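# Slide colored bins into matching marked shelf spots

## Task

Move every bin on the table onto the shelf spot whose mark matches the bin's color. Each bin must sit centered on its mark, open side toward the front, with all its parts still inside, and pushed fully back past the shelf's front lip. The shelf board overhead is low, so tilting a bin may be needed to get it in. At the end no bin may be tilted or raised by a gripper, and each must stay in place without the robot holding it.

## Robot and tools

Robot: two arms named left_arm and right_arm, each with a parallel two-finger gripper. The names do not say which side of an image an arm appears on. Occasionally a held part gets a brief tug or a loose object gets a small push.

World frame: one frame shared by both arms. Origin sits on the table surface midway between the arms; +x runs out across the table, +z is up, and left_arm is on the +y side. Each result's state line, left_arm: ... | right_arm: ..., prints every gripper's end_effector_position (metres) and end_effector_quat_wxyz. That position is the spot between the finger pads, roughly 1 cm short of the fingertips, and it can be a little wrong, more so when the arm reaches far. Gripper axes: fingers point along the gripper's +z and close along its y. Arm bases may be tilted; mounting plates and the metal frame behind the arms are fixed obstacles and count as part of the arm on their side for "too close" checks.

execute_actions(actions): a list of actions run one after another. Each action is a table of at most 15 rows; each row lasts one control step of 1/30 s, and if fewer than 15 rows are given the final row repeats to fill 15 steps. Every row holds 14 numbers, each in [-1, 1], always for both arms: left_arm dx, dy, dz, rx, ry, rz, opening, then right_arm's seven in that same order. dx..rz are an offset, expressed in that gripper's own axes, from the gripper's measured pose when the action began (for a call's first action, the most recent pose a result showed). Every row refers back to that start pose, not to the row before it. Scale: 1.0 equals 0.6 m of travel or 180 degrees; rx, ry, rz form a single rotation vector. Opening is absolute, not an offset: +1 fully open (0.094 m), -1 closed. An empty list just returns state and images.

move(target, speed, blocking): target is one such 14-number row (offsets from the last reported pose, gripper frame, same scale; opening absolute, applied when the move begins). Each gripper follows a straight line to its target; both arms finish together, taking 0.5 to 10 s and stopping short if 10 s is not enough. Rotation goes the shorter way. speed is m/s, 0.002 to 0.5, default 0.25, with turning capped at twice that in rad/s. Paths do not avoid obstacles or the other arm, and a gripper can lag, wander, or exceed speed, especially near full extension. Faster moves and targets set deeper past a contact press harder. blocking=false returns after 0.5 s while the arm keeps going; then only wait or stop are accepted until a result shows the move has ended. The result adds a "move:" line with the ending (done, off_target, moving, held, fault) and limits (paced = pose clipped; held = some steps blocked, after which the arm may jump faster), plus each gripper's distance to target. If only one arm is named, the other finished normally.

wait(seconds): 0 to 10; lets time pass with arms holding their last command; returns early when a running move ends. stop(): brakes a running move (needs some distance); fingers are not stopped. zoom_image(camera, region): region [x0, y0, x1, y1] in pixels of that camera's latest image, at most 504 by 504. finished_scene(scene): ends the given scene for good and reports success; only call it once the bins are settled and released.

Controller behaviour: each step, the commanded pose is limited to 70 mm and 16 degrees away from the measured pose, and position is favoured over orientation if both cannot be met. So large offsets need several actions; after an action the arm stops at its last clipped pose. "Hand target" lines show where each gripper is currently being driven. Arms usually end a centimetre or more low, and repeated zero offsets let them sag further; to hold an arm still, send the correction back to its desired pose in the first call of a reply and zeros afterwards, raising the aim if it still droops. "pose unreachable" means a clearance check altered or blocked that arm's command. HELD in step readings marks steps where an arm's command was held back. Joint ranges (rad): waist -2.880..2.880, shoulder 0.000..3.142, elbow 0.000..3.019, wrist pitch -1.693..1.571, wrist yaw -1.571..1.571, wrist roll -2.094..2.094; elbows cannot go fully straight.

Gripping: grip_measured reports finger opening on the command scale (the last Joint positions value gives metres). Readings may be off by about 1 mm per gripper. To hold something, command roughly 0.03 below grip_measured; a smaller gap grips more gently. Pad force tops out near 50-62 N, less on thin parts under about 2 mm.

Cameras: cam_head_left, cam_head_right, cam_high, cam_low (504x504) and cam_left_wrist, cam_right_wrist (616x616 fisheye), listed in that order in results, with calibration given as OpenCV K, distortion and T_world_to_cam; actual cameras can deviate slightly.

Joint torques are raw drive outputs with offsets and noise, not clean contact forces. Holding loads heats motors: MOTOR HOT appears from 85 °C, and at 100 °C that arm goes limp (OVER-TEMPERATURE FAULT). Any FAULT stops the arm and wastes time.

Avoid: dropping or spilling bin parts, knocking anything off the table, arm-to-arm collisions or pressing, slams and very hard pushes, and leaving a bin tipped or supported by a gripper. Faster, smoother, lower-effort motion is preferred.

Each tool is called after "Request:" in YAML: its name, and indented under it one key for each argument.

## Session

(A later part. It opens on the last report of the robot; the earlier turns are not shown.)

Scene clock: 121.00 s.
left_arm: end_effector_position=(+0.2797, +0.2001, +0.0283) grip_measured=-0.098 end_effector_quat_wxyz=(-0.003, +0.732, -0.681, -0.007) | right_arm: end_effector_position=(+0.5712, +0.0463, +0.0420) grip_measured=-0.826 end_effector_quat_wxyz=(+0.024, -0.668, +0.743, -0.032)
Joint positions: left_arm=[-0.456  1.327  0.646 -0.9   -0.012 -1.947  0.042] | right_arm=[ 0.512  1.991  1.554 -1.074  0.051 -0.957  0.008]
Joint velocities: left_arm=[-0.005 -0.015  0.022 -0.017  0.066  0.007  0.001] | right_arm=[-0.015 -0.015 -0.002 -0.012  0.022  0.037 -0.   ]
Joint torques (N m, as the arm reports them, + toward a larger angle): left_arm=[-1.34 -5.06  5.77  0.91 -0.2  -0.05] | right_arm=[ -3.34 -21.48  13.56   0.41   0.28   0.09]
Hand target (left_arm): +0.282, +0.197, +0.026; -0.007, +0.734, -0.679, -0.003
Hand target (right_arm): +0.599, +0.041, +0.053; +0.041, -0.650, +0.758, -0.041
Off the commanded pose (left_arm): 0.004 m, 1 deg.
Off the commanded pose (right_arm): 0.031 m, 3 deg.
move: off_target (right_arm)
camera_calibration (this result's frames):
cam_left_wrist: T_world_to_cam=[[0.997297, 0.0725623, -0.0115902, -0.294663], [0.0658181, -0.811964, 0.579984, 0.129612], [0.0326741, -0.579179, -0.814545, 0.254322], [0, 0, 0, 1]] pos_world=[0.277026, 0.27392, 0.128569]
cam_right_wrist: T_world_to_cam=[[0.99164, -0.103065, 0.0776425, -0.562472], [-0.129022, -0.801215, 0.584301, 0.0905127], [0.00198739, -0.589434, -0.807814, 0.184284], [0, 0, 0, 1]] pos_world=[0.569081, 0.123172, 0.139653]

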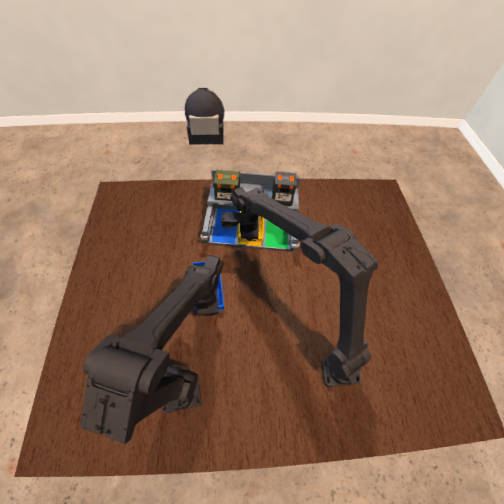

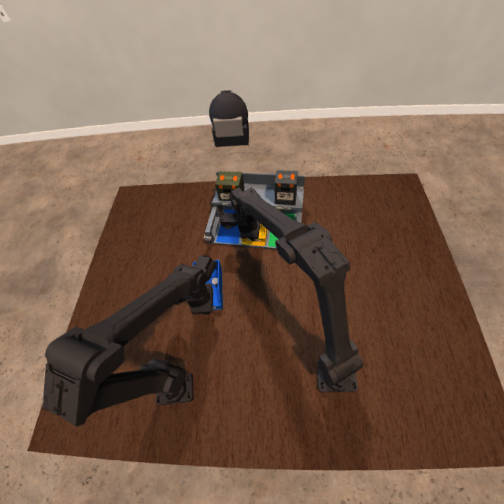

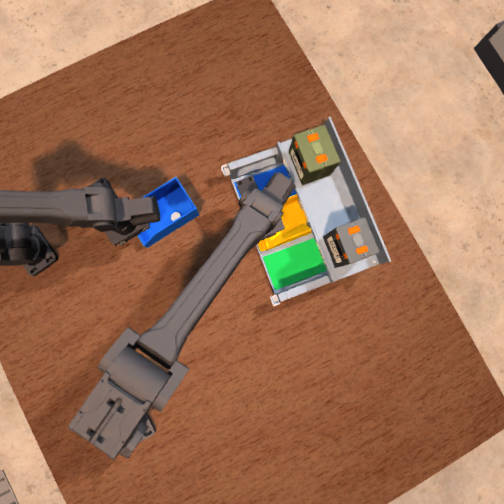

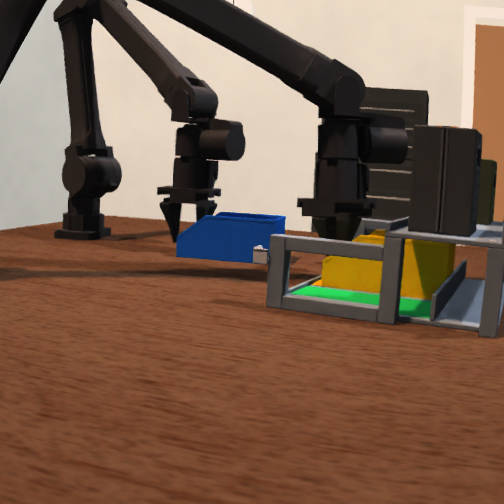

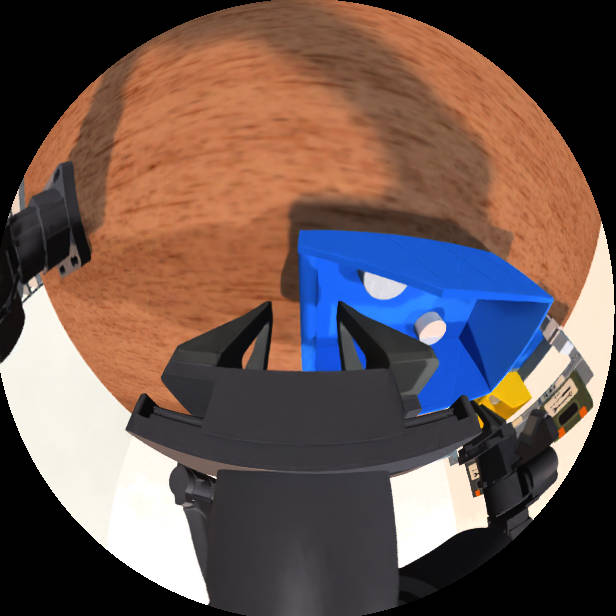

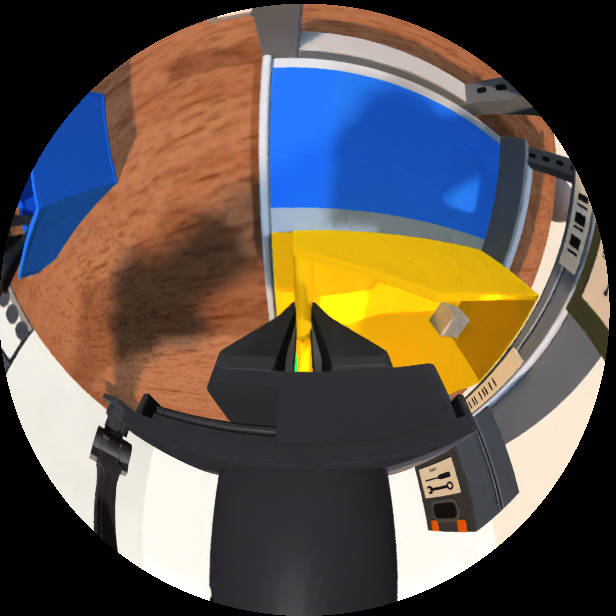

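Request:
move:
  target: [0.005,-0.01,0.018,0,0,0,-0.1,0.018,-0.04,-0.01,0.01,0,0.02,-1]
  speed: 0.03

Request:
move:
  target: [0,0,0,0,0,0,-1,0,-0.01,-0.01,0,0,0,-0.45]

Request:
move:
  target: [0,-0.03,-0.17,0.09,0,0.054,-1,0,-0.03,-0.2,0,0,0,-0.45]
  speed: 0.08

Scene clock: 127.17 s.
left_arm: end_effector_position=(+0.2818, +0.1994, +0.0191) grip_measured=-0.098 end_effector_quat_wxyz=(-0.001, +0.732, -0.681, -0.011) | right_arm: end_effector_position=(+0.5711, +0.0462, +0.0419) grip_measured=-0.826 end_effector_quat_wxyz=(+0.024, -0.666, +0.745, -0.032)
Joint positions: left_arm=[-0.456  1.36   0.646 -0.876 -0.012 -1.948  0.042] | right_arm=[ 0.512  1.991  1.554 -1.074  0.052 -0.954  0.008]
Joint velocities: left_arm=[-0.005 -0.024  0.012 -0.002 -0.037 -0.081  0.001] | right_arm=[-0.005 -0.005  0.007 -0.007 -0.037  0.037  0.001]
Joint torques (N m, as the arm reports them, + toward a larger angle): left_arm=[-2.12 -4.76  5.82  0.87 -0.11  0.11] | right_arm=[ -3.75 -22.9   11.03   0.7    0.53   0.16]
Hand target (left_arm): +0.286, +0.198, +0.017; -0.003, +0.732, -0.681, -0.007
Hand target (right_arm): +0.593, +0.033, +0.050; +0.036, -0.644, +0.763, -0.043
Off the commanded pose (left_arm): 0.005 m, 1 deg.
Off the commanded pose (right_arm): 0.027 m, 4 deg.
move: off_target (right_arm)
camera_calibration (this result's frames):
cam_left_wrist: T_world_to_cam=[[0.99706, 0.0737517, -0.0207877, -0.296835], [0.0722103, -0.813615, 0.576903, 0.132822], [0.0256344, -0.576708, -0.816548, 0.247942], [0, 0, 0, 1]] pos_world=[0.280015, 0.272948, 0.11966]
cam_right_wrist: T_world_to_cam=[[0.991252, -0.106457, 0.0780149, -0.561957], [-0.131982, -0.800242, 0.584973, 0.0921483], [0.000156454, -0.590153, -0.807292, 0.185212], [0, 0, 0, 1]] pos_world=[0.569174, 0.12322, 0.139457]

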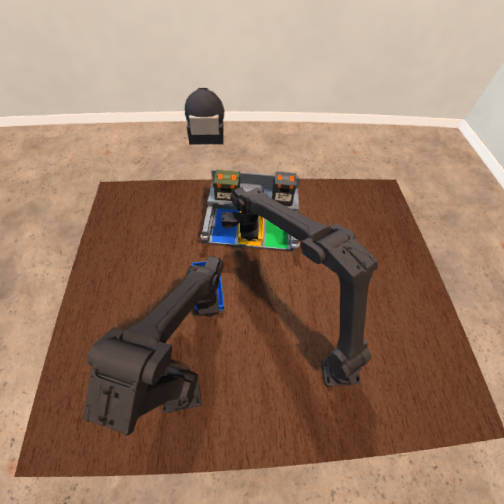

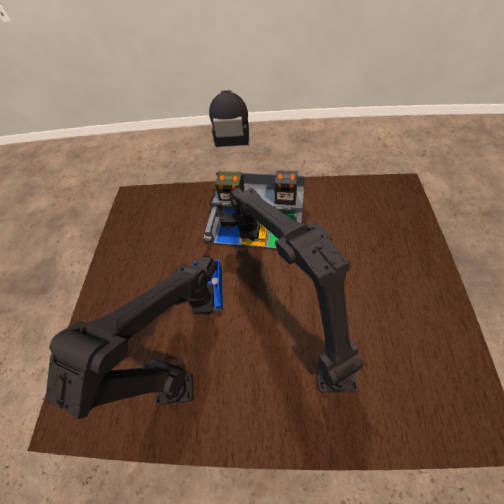

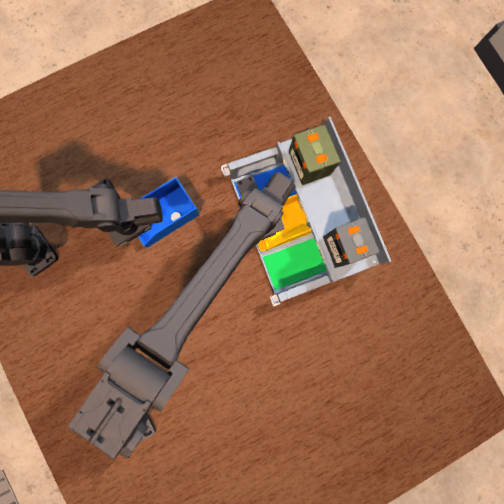

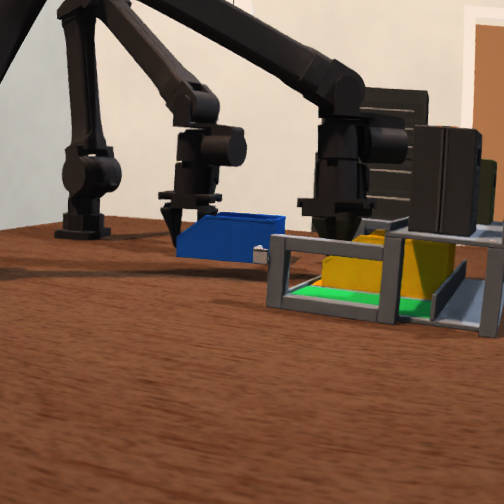

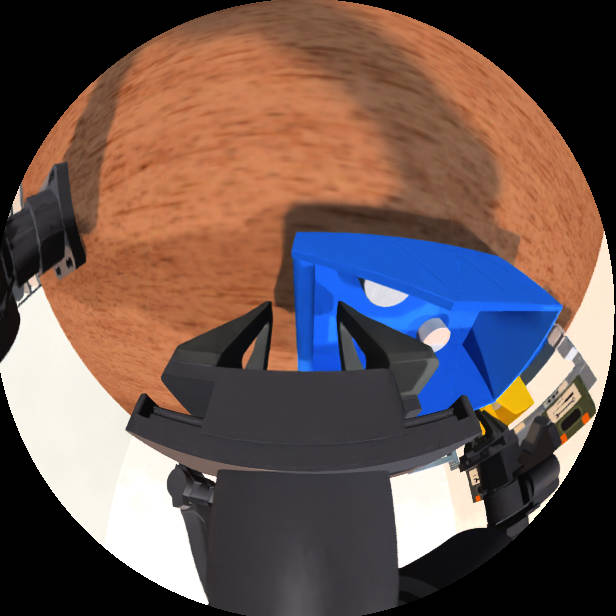

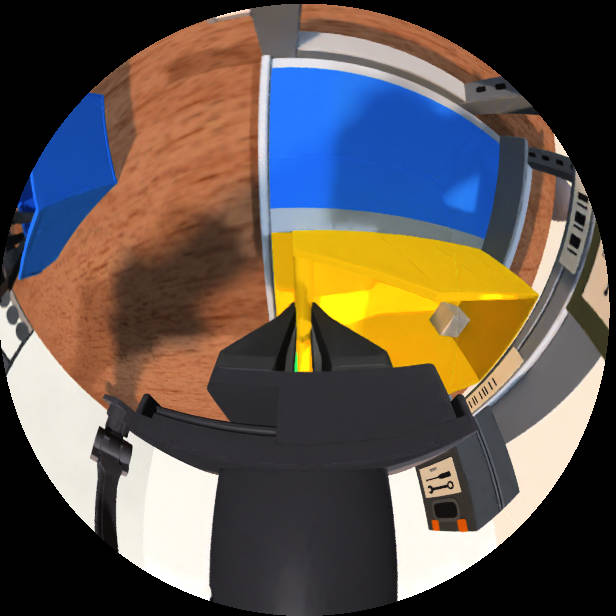

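Scene clock: 127.87 s.
left_arm: end_effector_position=(+0.2818, +0.1994, +0.0191) grip_measured=-0.838 end_effector_quat_wxyz=(-0.001, +0.732, -0.681, -0.011) | right_arm: end_effector_position=(+0.5700, +0.0463, +0.0417) grip_measured=-0.452 end_effector_quat_wxyz=(+0.022, -0.667, +0.744, -0.031)
Joint positions: left_arm=[-0.456  1.36   0.646 -0.876 -0.012 -1.948  0.008] | right_arm=[ 0.513  1.991  1.554 -1.077  0.052 -0.954  0.026]
Joint velocities: left_arm=[-0.005 -0.005 -0.022 -0.012  0.095 -0.037 -0.   ] | right_arm=[-0.015 -0.005 -0.002  0.007 -0.007 -0.022  0.   ]
Joint torques (N m, as the arm reports them, + toward a larger angle): left_arm=[-1.46 -6.48  5.72  0.24 -0.13  0.11] | right_arm=[ -2.23 -23.39  10.39  -0.12  -0.1   -0.1 ]
Hand target (left_arm): +0.282, +0.199, +0.019; -0.001, +0.732, -0.681, -0.011
Hand target (right_arm): +0.576, +0.046, +0.048; +0.024, -0.666, +0.745, -0.032
Off the commanded pose (left_arm): 0.000 m, 0 deg.
Off the commanded pose (right_arm): 0.009 m, 0 deg.
move: done
camera_calibration (this result's frames):
cam_left_wrist: T_world_to_cam=[[0.99706, 0.0737517, -0.0207877, -0.296835], [0.0722103, -0.813615, 0.576903, 0.132822], [0.0256344, -0.576708, -0.816548, 0.247942], [0, 0, 0, 1]] pos_world=[0.280015, 0.272948, 0.11966]
cam_right_wrist: T_world_to_cam=[[0.991595, -0.105579, 0.0747805, -0.560976], [-0.129363, -0.799758, 0.586218, 0.0906115], [-0.00208605, -0.590965, -0.806695, 0.186397], [0, 0, 0, 1]] pos_world=[0.568371, 0.123394, 0.139197]

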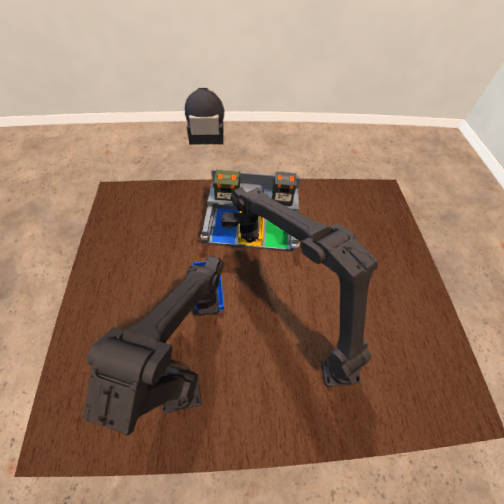

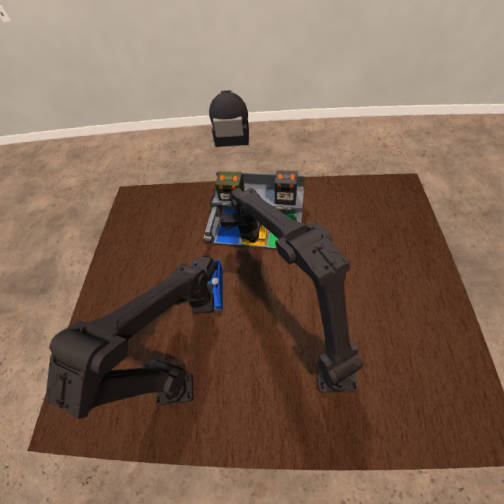

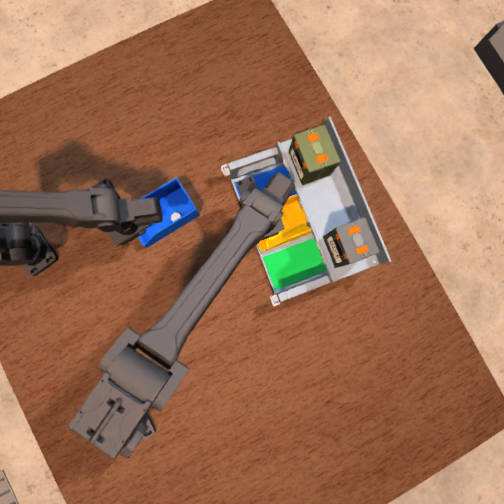

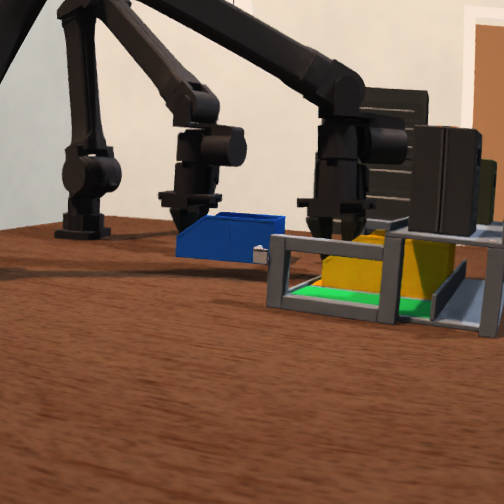

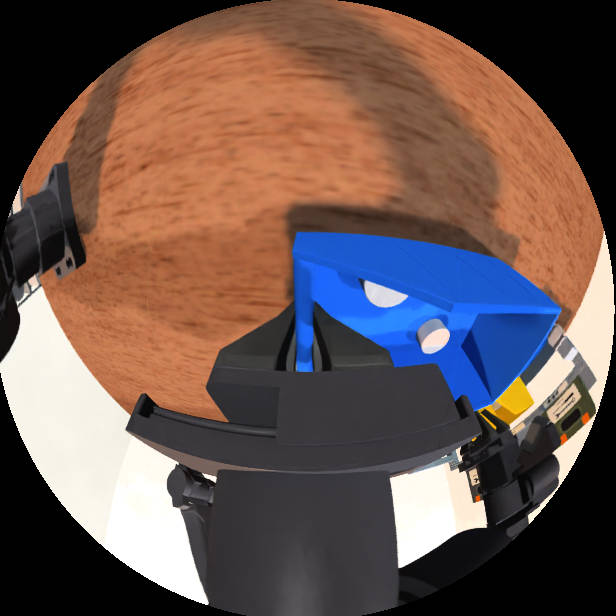

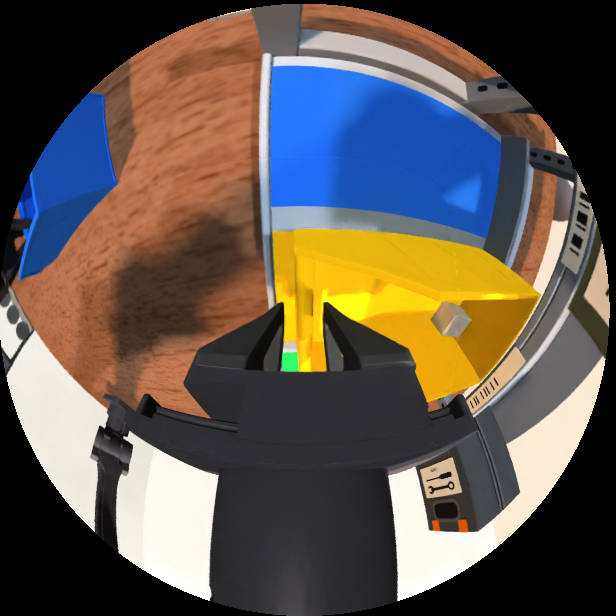

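Scene clock: 130.30 s.
left_arm: end_effector_position=(+0.2832, +0.2071, +0.0947) grip_measured=-0.839 end_effector_quat_wxyz=(+0.086, -0.675, +0.731, -0.057) | right_arm: end_effector_position=(+0.5655, +0.0438, +0.1303) grip_measured=-0.452 end_effector_quat_wxyz=(-0.005, -0.667, +0.744, -0.025)
Joint positions: left_arm=[-0.479  1.072  0.64  -0.957 -0.097 -1.811  0.008] | right_arm=[ 0.513  1.936  1.714 -1.348  0.052 -0.954  0.026]
Joint velocities: left_arm=[-0.005 -0.005  0.002 -0.007 -0.081 -0.007  0.   ] | right_arm=[-0.015  0.005 -0.002  0.002 -0.051 -0.022  0.   ]
Joint torques (N m, as the arm reports them, + toward a larger angle): left_arm=[-2.2  -4.97 10.11  0.32 -0.38  0.31] | right_arm=[ -1.66 -24.71  13.28  -0.27  -0.11  -0.11]
Hand target (left_arm): +0.299, +0.200, +0.121; -0.104, +0.665, -0.735, +0.084
Hand target (right_arm): +0.578, +0.047, +0.162; +0.023, -0.667, +0.744, -0.032
Off the commanded pose (left_arm): 0.033 m, 4 deg.
Off the commanded pose (right_arm): 0.035 m, 3 deg.
move: off_target (left_arm, right_arm)
camera_calibration (this result's frames):
cam_left_wrist: T_world_to_cam=[[0.977986, -0.0814471, 0.192121, -0.279846], [-0.174765, -0.822778, 0.540827, 0.170614], [0.114024, -0.562497, -0.818899, 0.286312], [0, 0, 0, 1]] pos_world=[0.270856, 0.278634, 0.195952]
cam_right_wrist: T_world_to_cam=[[0.994147, -0.104156, 0.0286913, -0.558937], [-0.0997714, -0.78326, 0.613637, 0.0150558], [-0.0414413, -0.612908, -0.789067, 0.277334], [0, 0, 0, 1]] pos_world=[0.568661, 0.123556, 0.225633]

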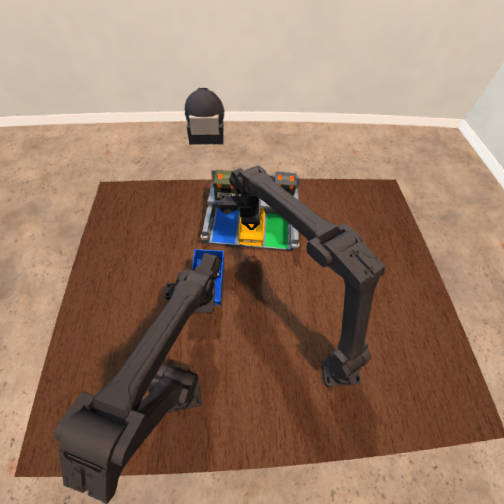

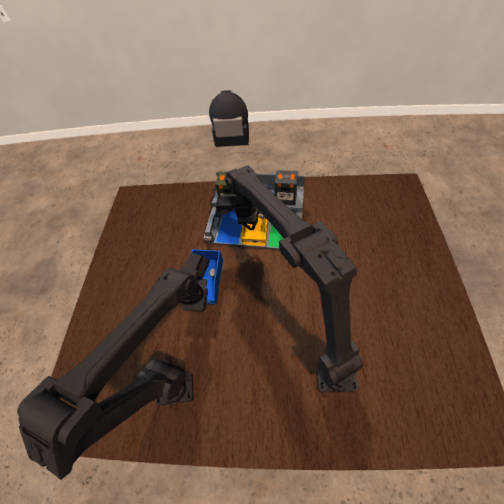

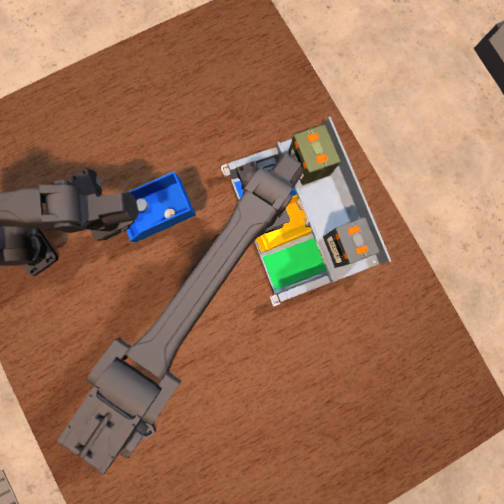

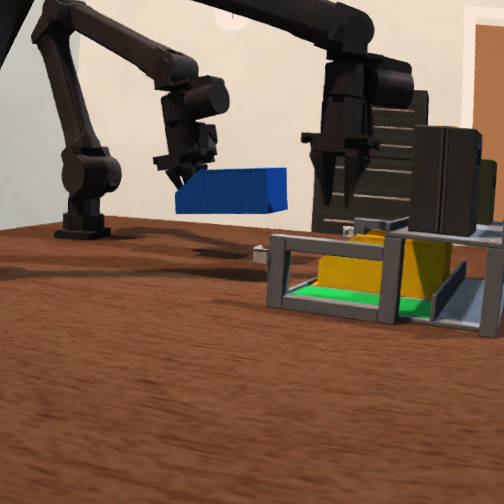

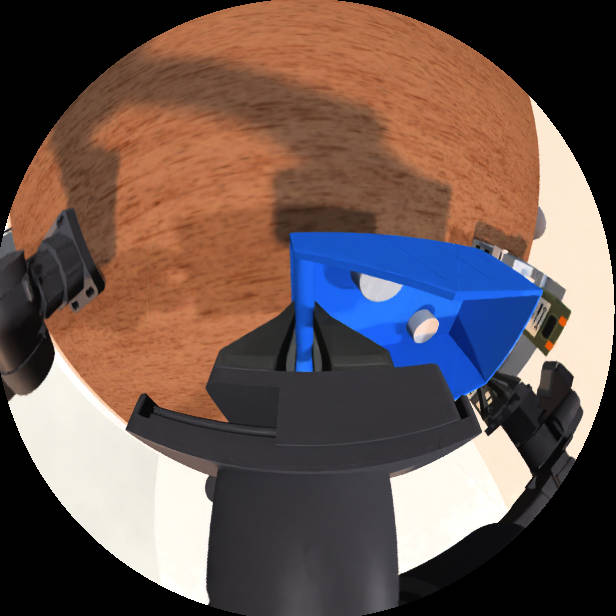

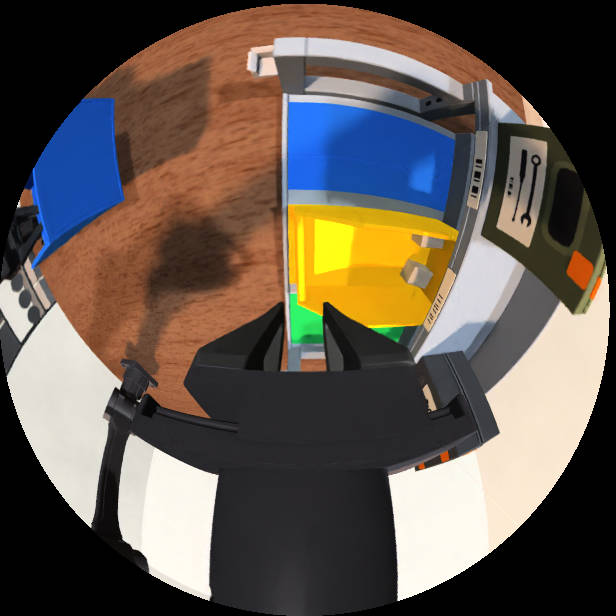

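Request:
move:
  target: [0.057,-0.222,0,-0.01,0.025,0.01,-1,0.4,0.25,-0.1,0,0,0,-1]
  speed: 0.2

Request:
zoom_image:
  camera: "cam_high"
  region: [160, 130, 340, 310]

Scene clock: 137.47 s.
left_arm: end_effector_position=(+0.3803, +0.1687, +0.0897) grip_measured=-0.838 end_effector_quat_wxyz=(+0.029, -0.666, +0.745, -0.039) | right_arm: end_effector_position=(+0.3921, -0.1723, +0.1960) grip_measured=-0.993 end_effector_quat_wxyz=(+0.002, -0.663, +0.748, -0.031)
Joint positions: left_arm=[-0.454  1.429  0.937 -0.981 -0.009 -1.762  0.008] | right_arm=[ 0.214  1.262  1.076 -1.352  0.052 -1.243  0.   ]
Joint velocities: left_arm=[-0.015 -0.015  0.007  0.002 -0.051  0.051 -0.   ] | right_arm=[-0.015 -0.005 -0.007 -0.012  0.007  0.022  0.001]
Joint torques (N m, as the arm reports them, + toward a larger angle): left_arm=[-1.1  -8.83 11.7   0.12 -0.04  0.31] | right_arm=[ -1.6  -11.62   9.14  -0.16  -0.09  -0.21]
Hand target (left_arm): +0.409, +0.164, +0.121; +0.048, -0.662, +0.745, -0.071
Hand target (right_arm): +0.389, -0.175, +0.197; -0.005, -0.667, +0.744, -0.028
Off the commanded pose (left_arm): 0.043 m, 4 deg.
Off the commanded pose (right_arm): 0.005 m, 1 deg.
move: off_target (left_arm)
camera_calibration (this result's frames):
cam_left_wrist: T_world_to_cam=[[0.98987, -0.109802, 0.0900094, -0.367532], [-0.141873, -0.789535, 0.597081, 0.135545], [0.00550466, -0.603802, -0.797115, 0.295867], [0, 0, 0, 1]] pos_world=[0.381411, 0.245307, 0.18799]
cam_right_wrist: T_world_to_cam=[[0.9923, -0.114852, 0.0463671, -0.41549], [-0.119143, -0.782794, 0.610769, -0.203613], [-0.0338524, -0.611591, -0.79045, 0.18696], [0, 0, 0, 1]] pos_world=[0.394361, -0.0927636, 0.291408]

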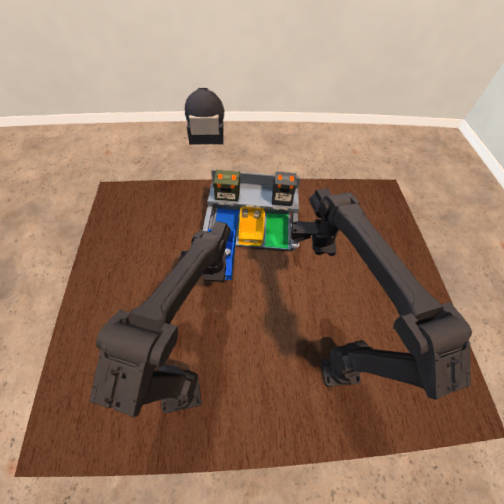

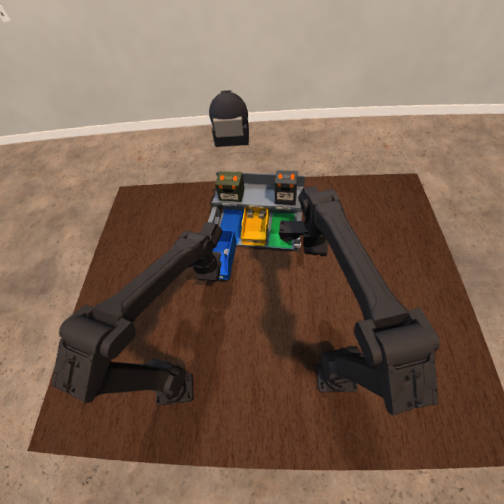

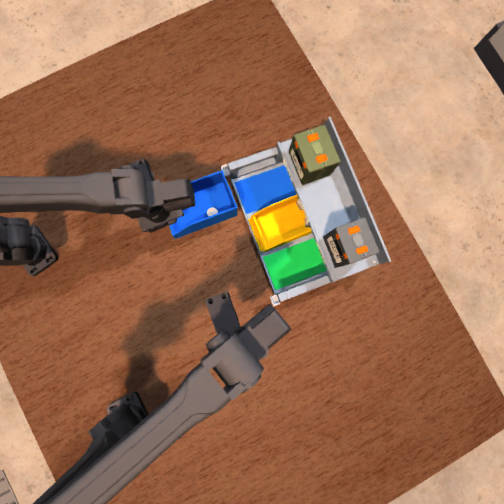

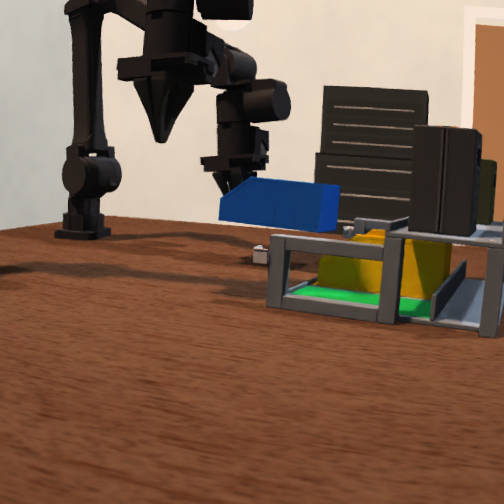

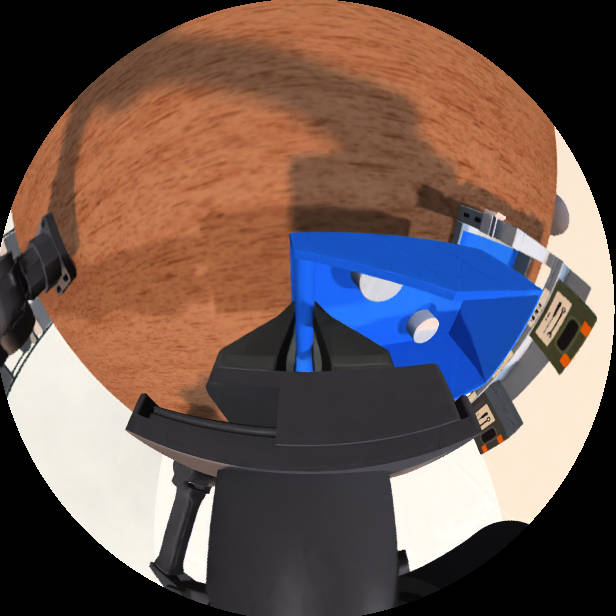

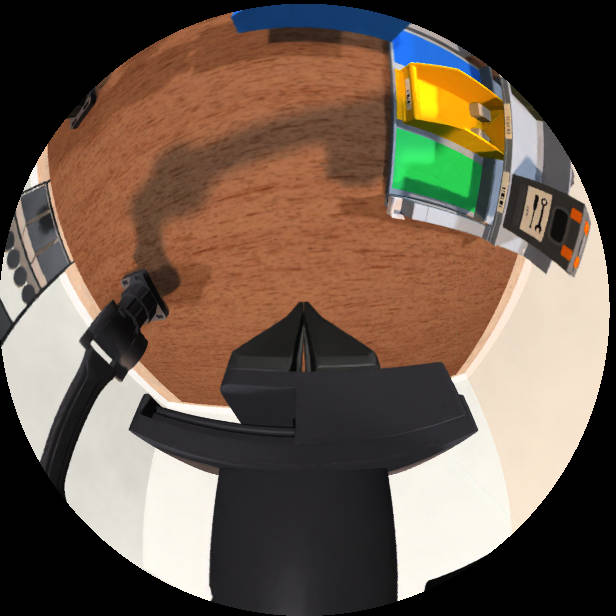

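Region (160, 130, 340, 310) of cam_high's 504x504 image, scaled by 2.800, with more detail than that image has.

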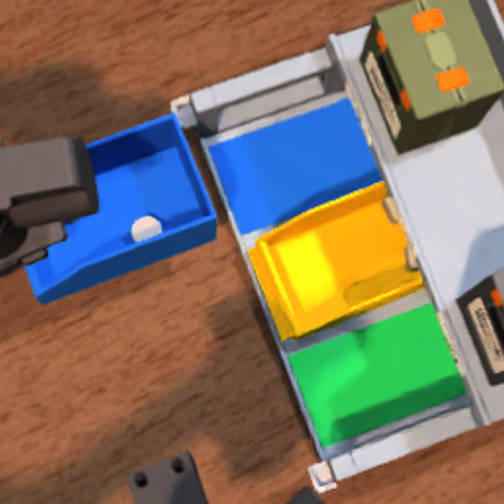

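Request:
move:
  target: [-0.004,-0.235,0,0.012,0.008,-0.004,-1,0,0,0,0,0,0,-1]
  speed: 0.07

Request:
zoom_image:
  camera: "cam_high"
  region: [160, 130, 340, 310]

Scene clock: 145.70 s.
left_arm: end_effector_position=(+0.4878, +0.1606, +0.0713) grip_measured=-0.838 end_effector_quat_wxyz=(+0.011, -0.673, +0.739, -0.029) | right_arm: end_effector_position=(+0.3921, -0.1723, +0.1960) grip_measured=-0.993 end_effector_quat_wxyz=(+0.001, -0.664, +0.747, -0.031)
Joint positions: left_arm=[-0.397  1.728  1.246 -1.027  0.014 -1.726  0.008] | right_arm=[ 0.214  1.262  1.076 -1.352  0.052 -1.245  0.   ]
Joint velocities: left_arm=[-0.005 -0.005 -0.012 -0.007 -0.037 -0.022 -0.001] | right_arm=[ 0.024 -0.005  0.017  0.002  0.007  0.051 -0.   ]
Joint torques (N m, as the arm reports them, + toward a larger angle): left_arm=[  0.03 -13.63  11.84  -0.03  -0.06   0.31] | right_arm=[ -1.28 -11.41   9.06   0.52  -0.13  -0.04]
Hand target (left_arm): +0.517, +0.157, +0.105; +0.032, -0.669, +0.740, -0.062
Hand target (right_arm): +0.392, -0.172, +0.196; +0.002, -0.663, +0.748, -0.031
Off the commanded pose (left_arm): 0.046 m, 4 deg.
Off the commanded pose (right_arm): 0.000 m, 0 deg.
move: off_target (left_arm)
camera_calibration (this result's frames):
cam_left_wrist: T_world_to_cam=[[0.994582, -0.0903856, 0.0513562, -0.475826], [-0.102905, -0.785876, 0.609762, 0.134915], [-0.0147542, -0.611743, -0.790919, 0.28634], [0, 0, 0, 1]] pos_world=[0.491356, 0.238185, 0.168643]
cam_right_wrist: T_world_to_cam=[[0.992608, -0.112202, 0.0462637, -0.415134], [-0.116984, -0.783038, 0.610873, -0.204521], [-0.0323148, -0.61177, -0.790376, 0.186312], [0, 0, 0, 1]] pos_world=[0.39416, -0.0927468, 0.291399]

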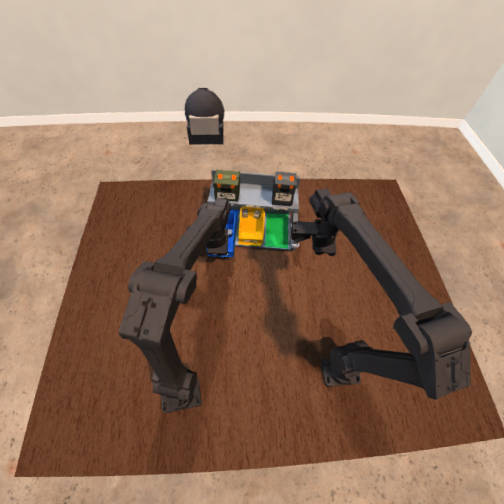

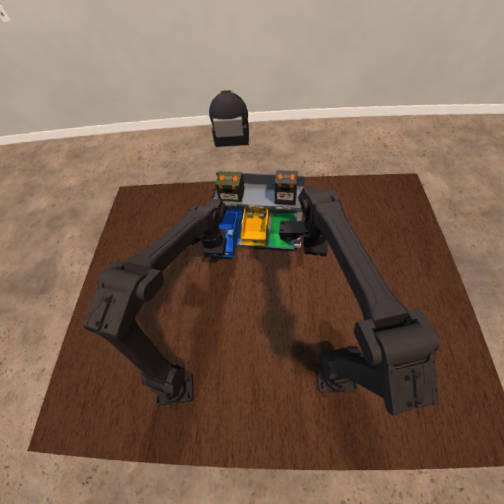

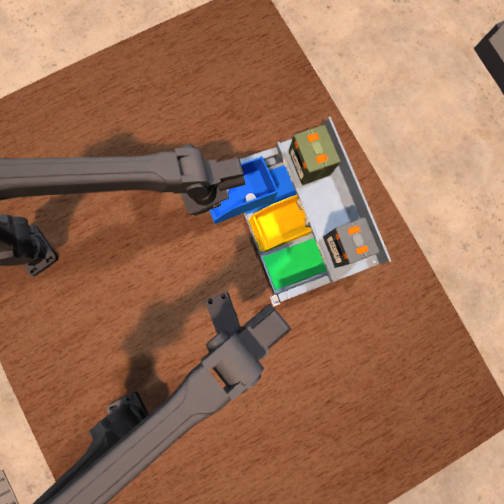

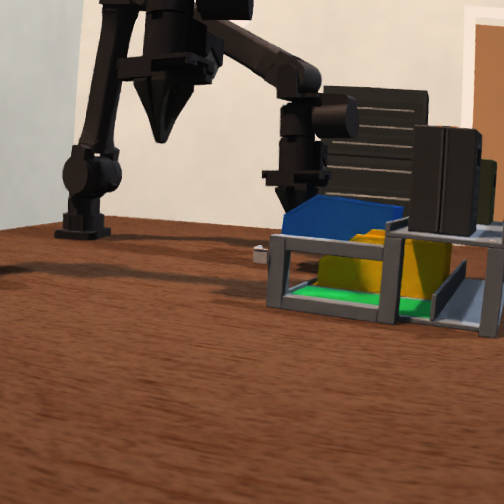

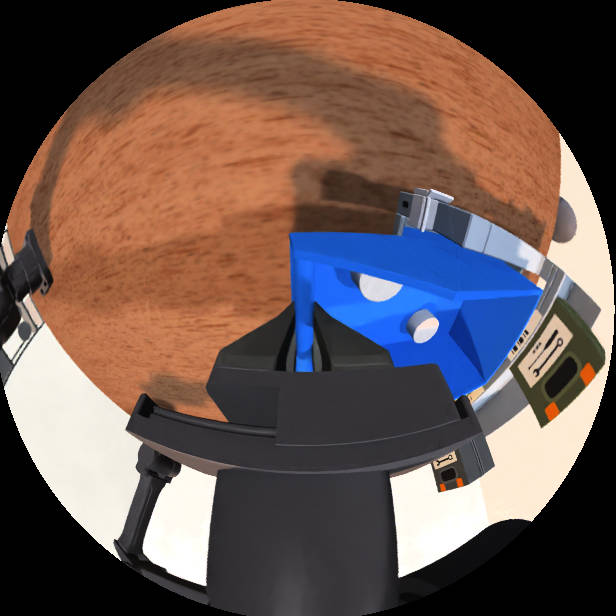

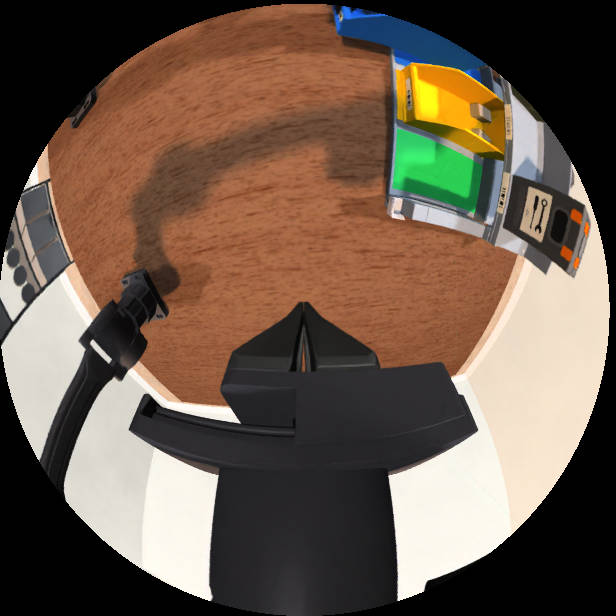

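Region (160, 130, 340, 310) of cam_high's 504x504 image, scaled by 2.800, with more detail than that image has.

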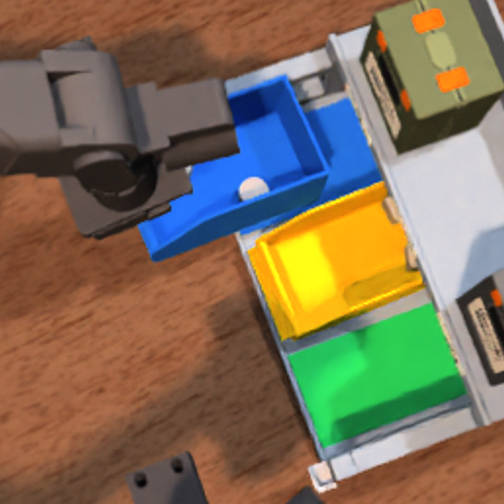

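A little too +y. Shift, advance and lower.

Request:
move:
  target: [0.022,-0.1,-0.012,0.005,0,0.008,-1,0,0,0,0,0,0,-1]
  speed: 0.04

Request:
zoom_image:
  camera: "cam_high"
  region: [160, 130, 340, 310]

Request:
zoom_image:
  camera: "cam_head_right"
  region: [190, 180, 290, 280]

Scene clock: 152.50 s.
left_arm: end_effector_position=(+0.5156, +0.1536, +0.0511) grip_measured=-0.838 end_effector_quat_wxyz=(-0.005, -0.673, +0.740, -0.005) | right_arm: end_effector_position=(+0.3921, -0.1723, +0.1960) grip_measured=-0.993 end_effector_quat_wxyz=(+0.001, -0.664, +0.747, -0.031)
Joint positions: left_arm=[-0.397  1.852  1.366 -1.083  0.014 -1.723  0.008] | right_arm=[ 0.214  1.262  1.076 -1.352  0.052 -1.245  0.   ]
Joint velocities: left_arm=[ 0.005  0.005  0.002 -0.027 -0.007  0.037  0.   ] | right_arm=[ 0.005  0.015  0.027 -0.007  0.007  0.037  0.   ]
Joint torques (N m, as the arm reports them, + toward a larger angle): left_arm=[ -1.84 -15.05  11.39  -0.01  -0.18   0.31] | right_arm=[ -1.28 -11.42   9.06   0.53  -0.13  -0.06]
Hand target (left_arm): +0.543, +0.143, +0.083; +0.017, -0.664, +0.747, -0.035
Hand target (right_arm): +0.392, -0.172, +0.196; +0.001, -0.664, +0.747, -0.031
Off the commanded pose (left_arm): 0.045 m, 5 deg.
Off the commanded pose (right_arm): 0.000 m, 0 deg.
move: off_target (left_arm)
camera_calibration (this result's frames):
cam_left_wrist: T_world_to_cam=[[0.99564, -0.0929838, -0.00737806, -0.500211], [-0.0697317, -0.794528, 0.603211, 0.129141], [-0.0619509, -0.600066, -0.797548, 0.289391], [0, 0, 0, 1]] pos_world=[0.524963, 0.229748, 0.149214]
cam_right_wrist: T_world_to_cam=[[0.992608, -0.112202, 0.0462637, -0.415134], [-0.116984, -0.783038, 0.610873, -0.204521], [-0.0323148, -0.61177, -0.790376, 0.186312], [0, 0, 0, 1]] pos_world=[0.39416, -0.0927468, 0.291399]

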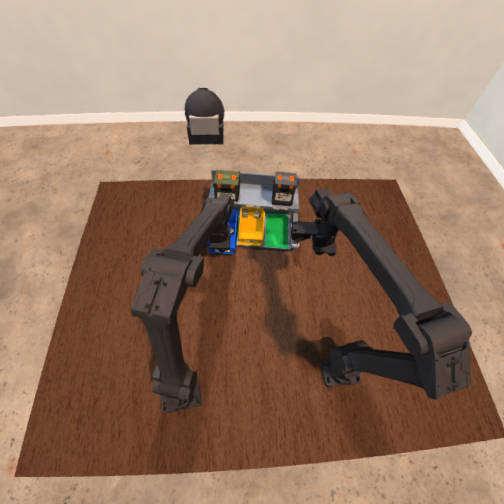

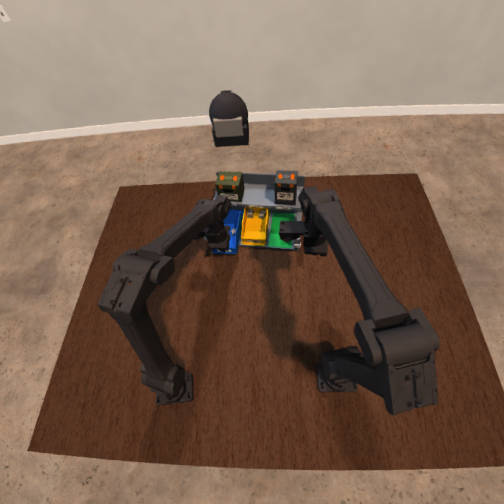

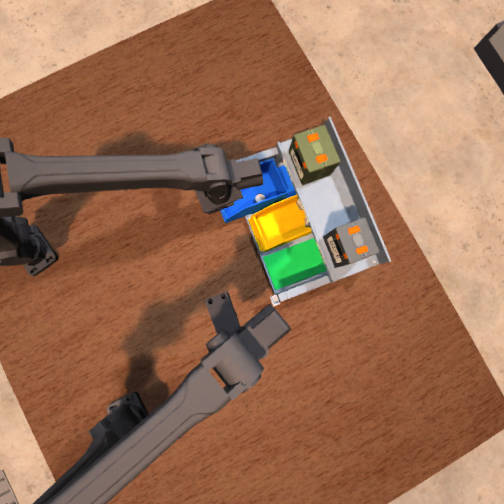

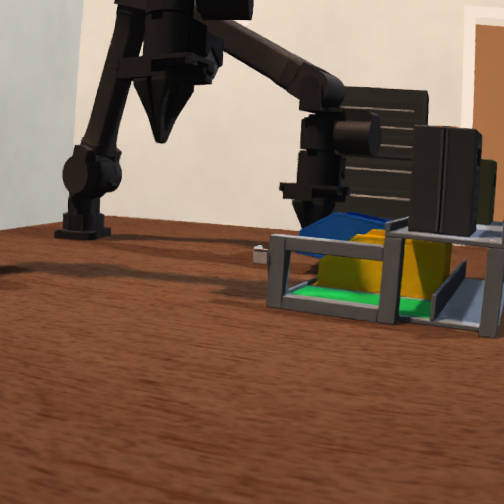

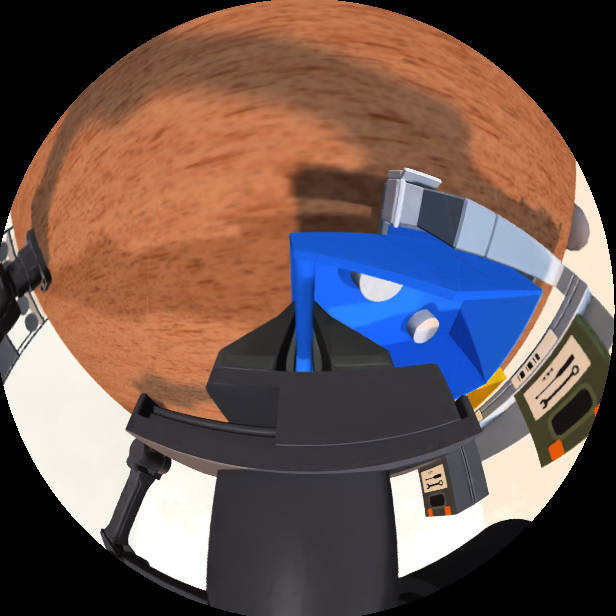

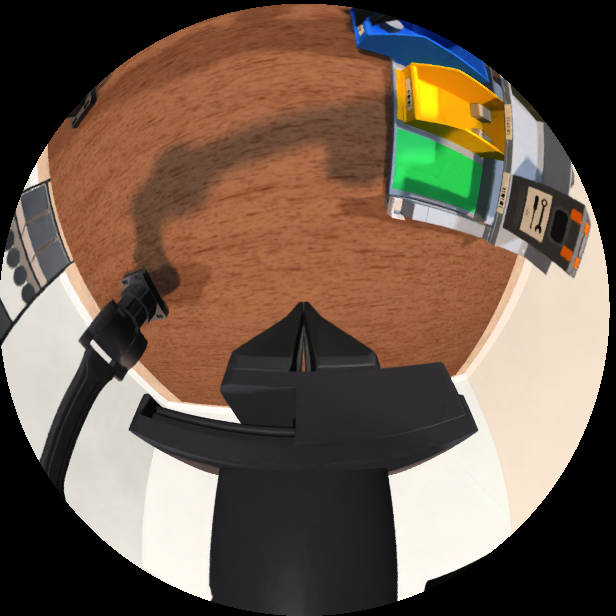

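Region (160, 130, 340, 310) of cam_high's 504x504 image, scaled by 2.800, with more detail than that image has.

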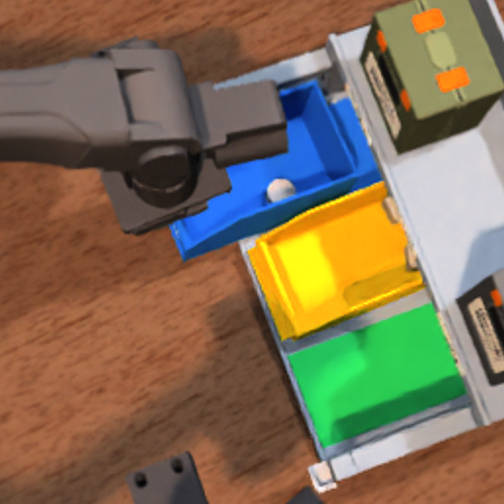

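Region (190, 180, 290, 280) of cam_head_right's 504x504 image, scaled by 5.040, with more detail than that image has.

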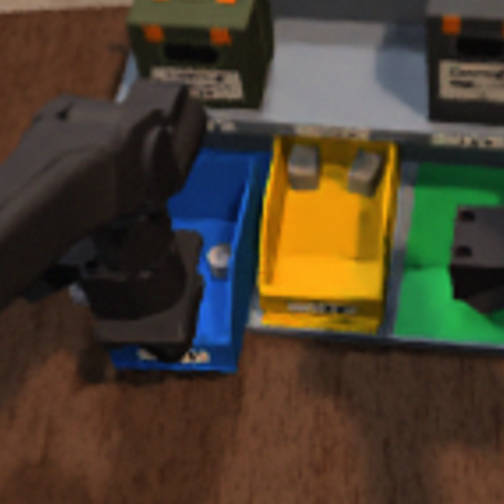

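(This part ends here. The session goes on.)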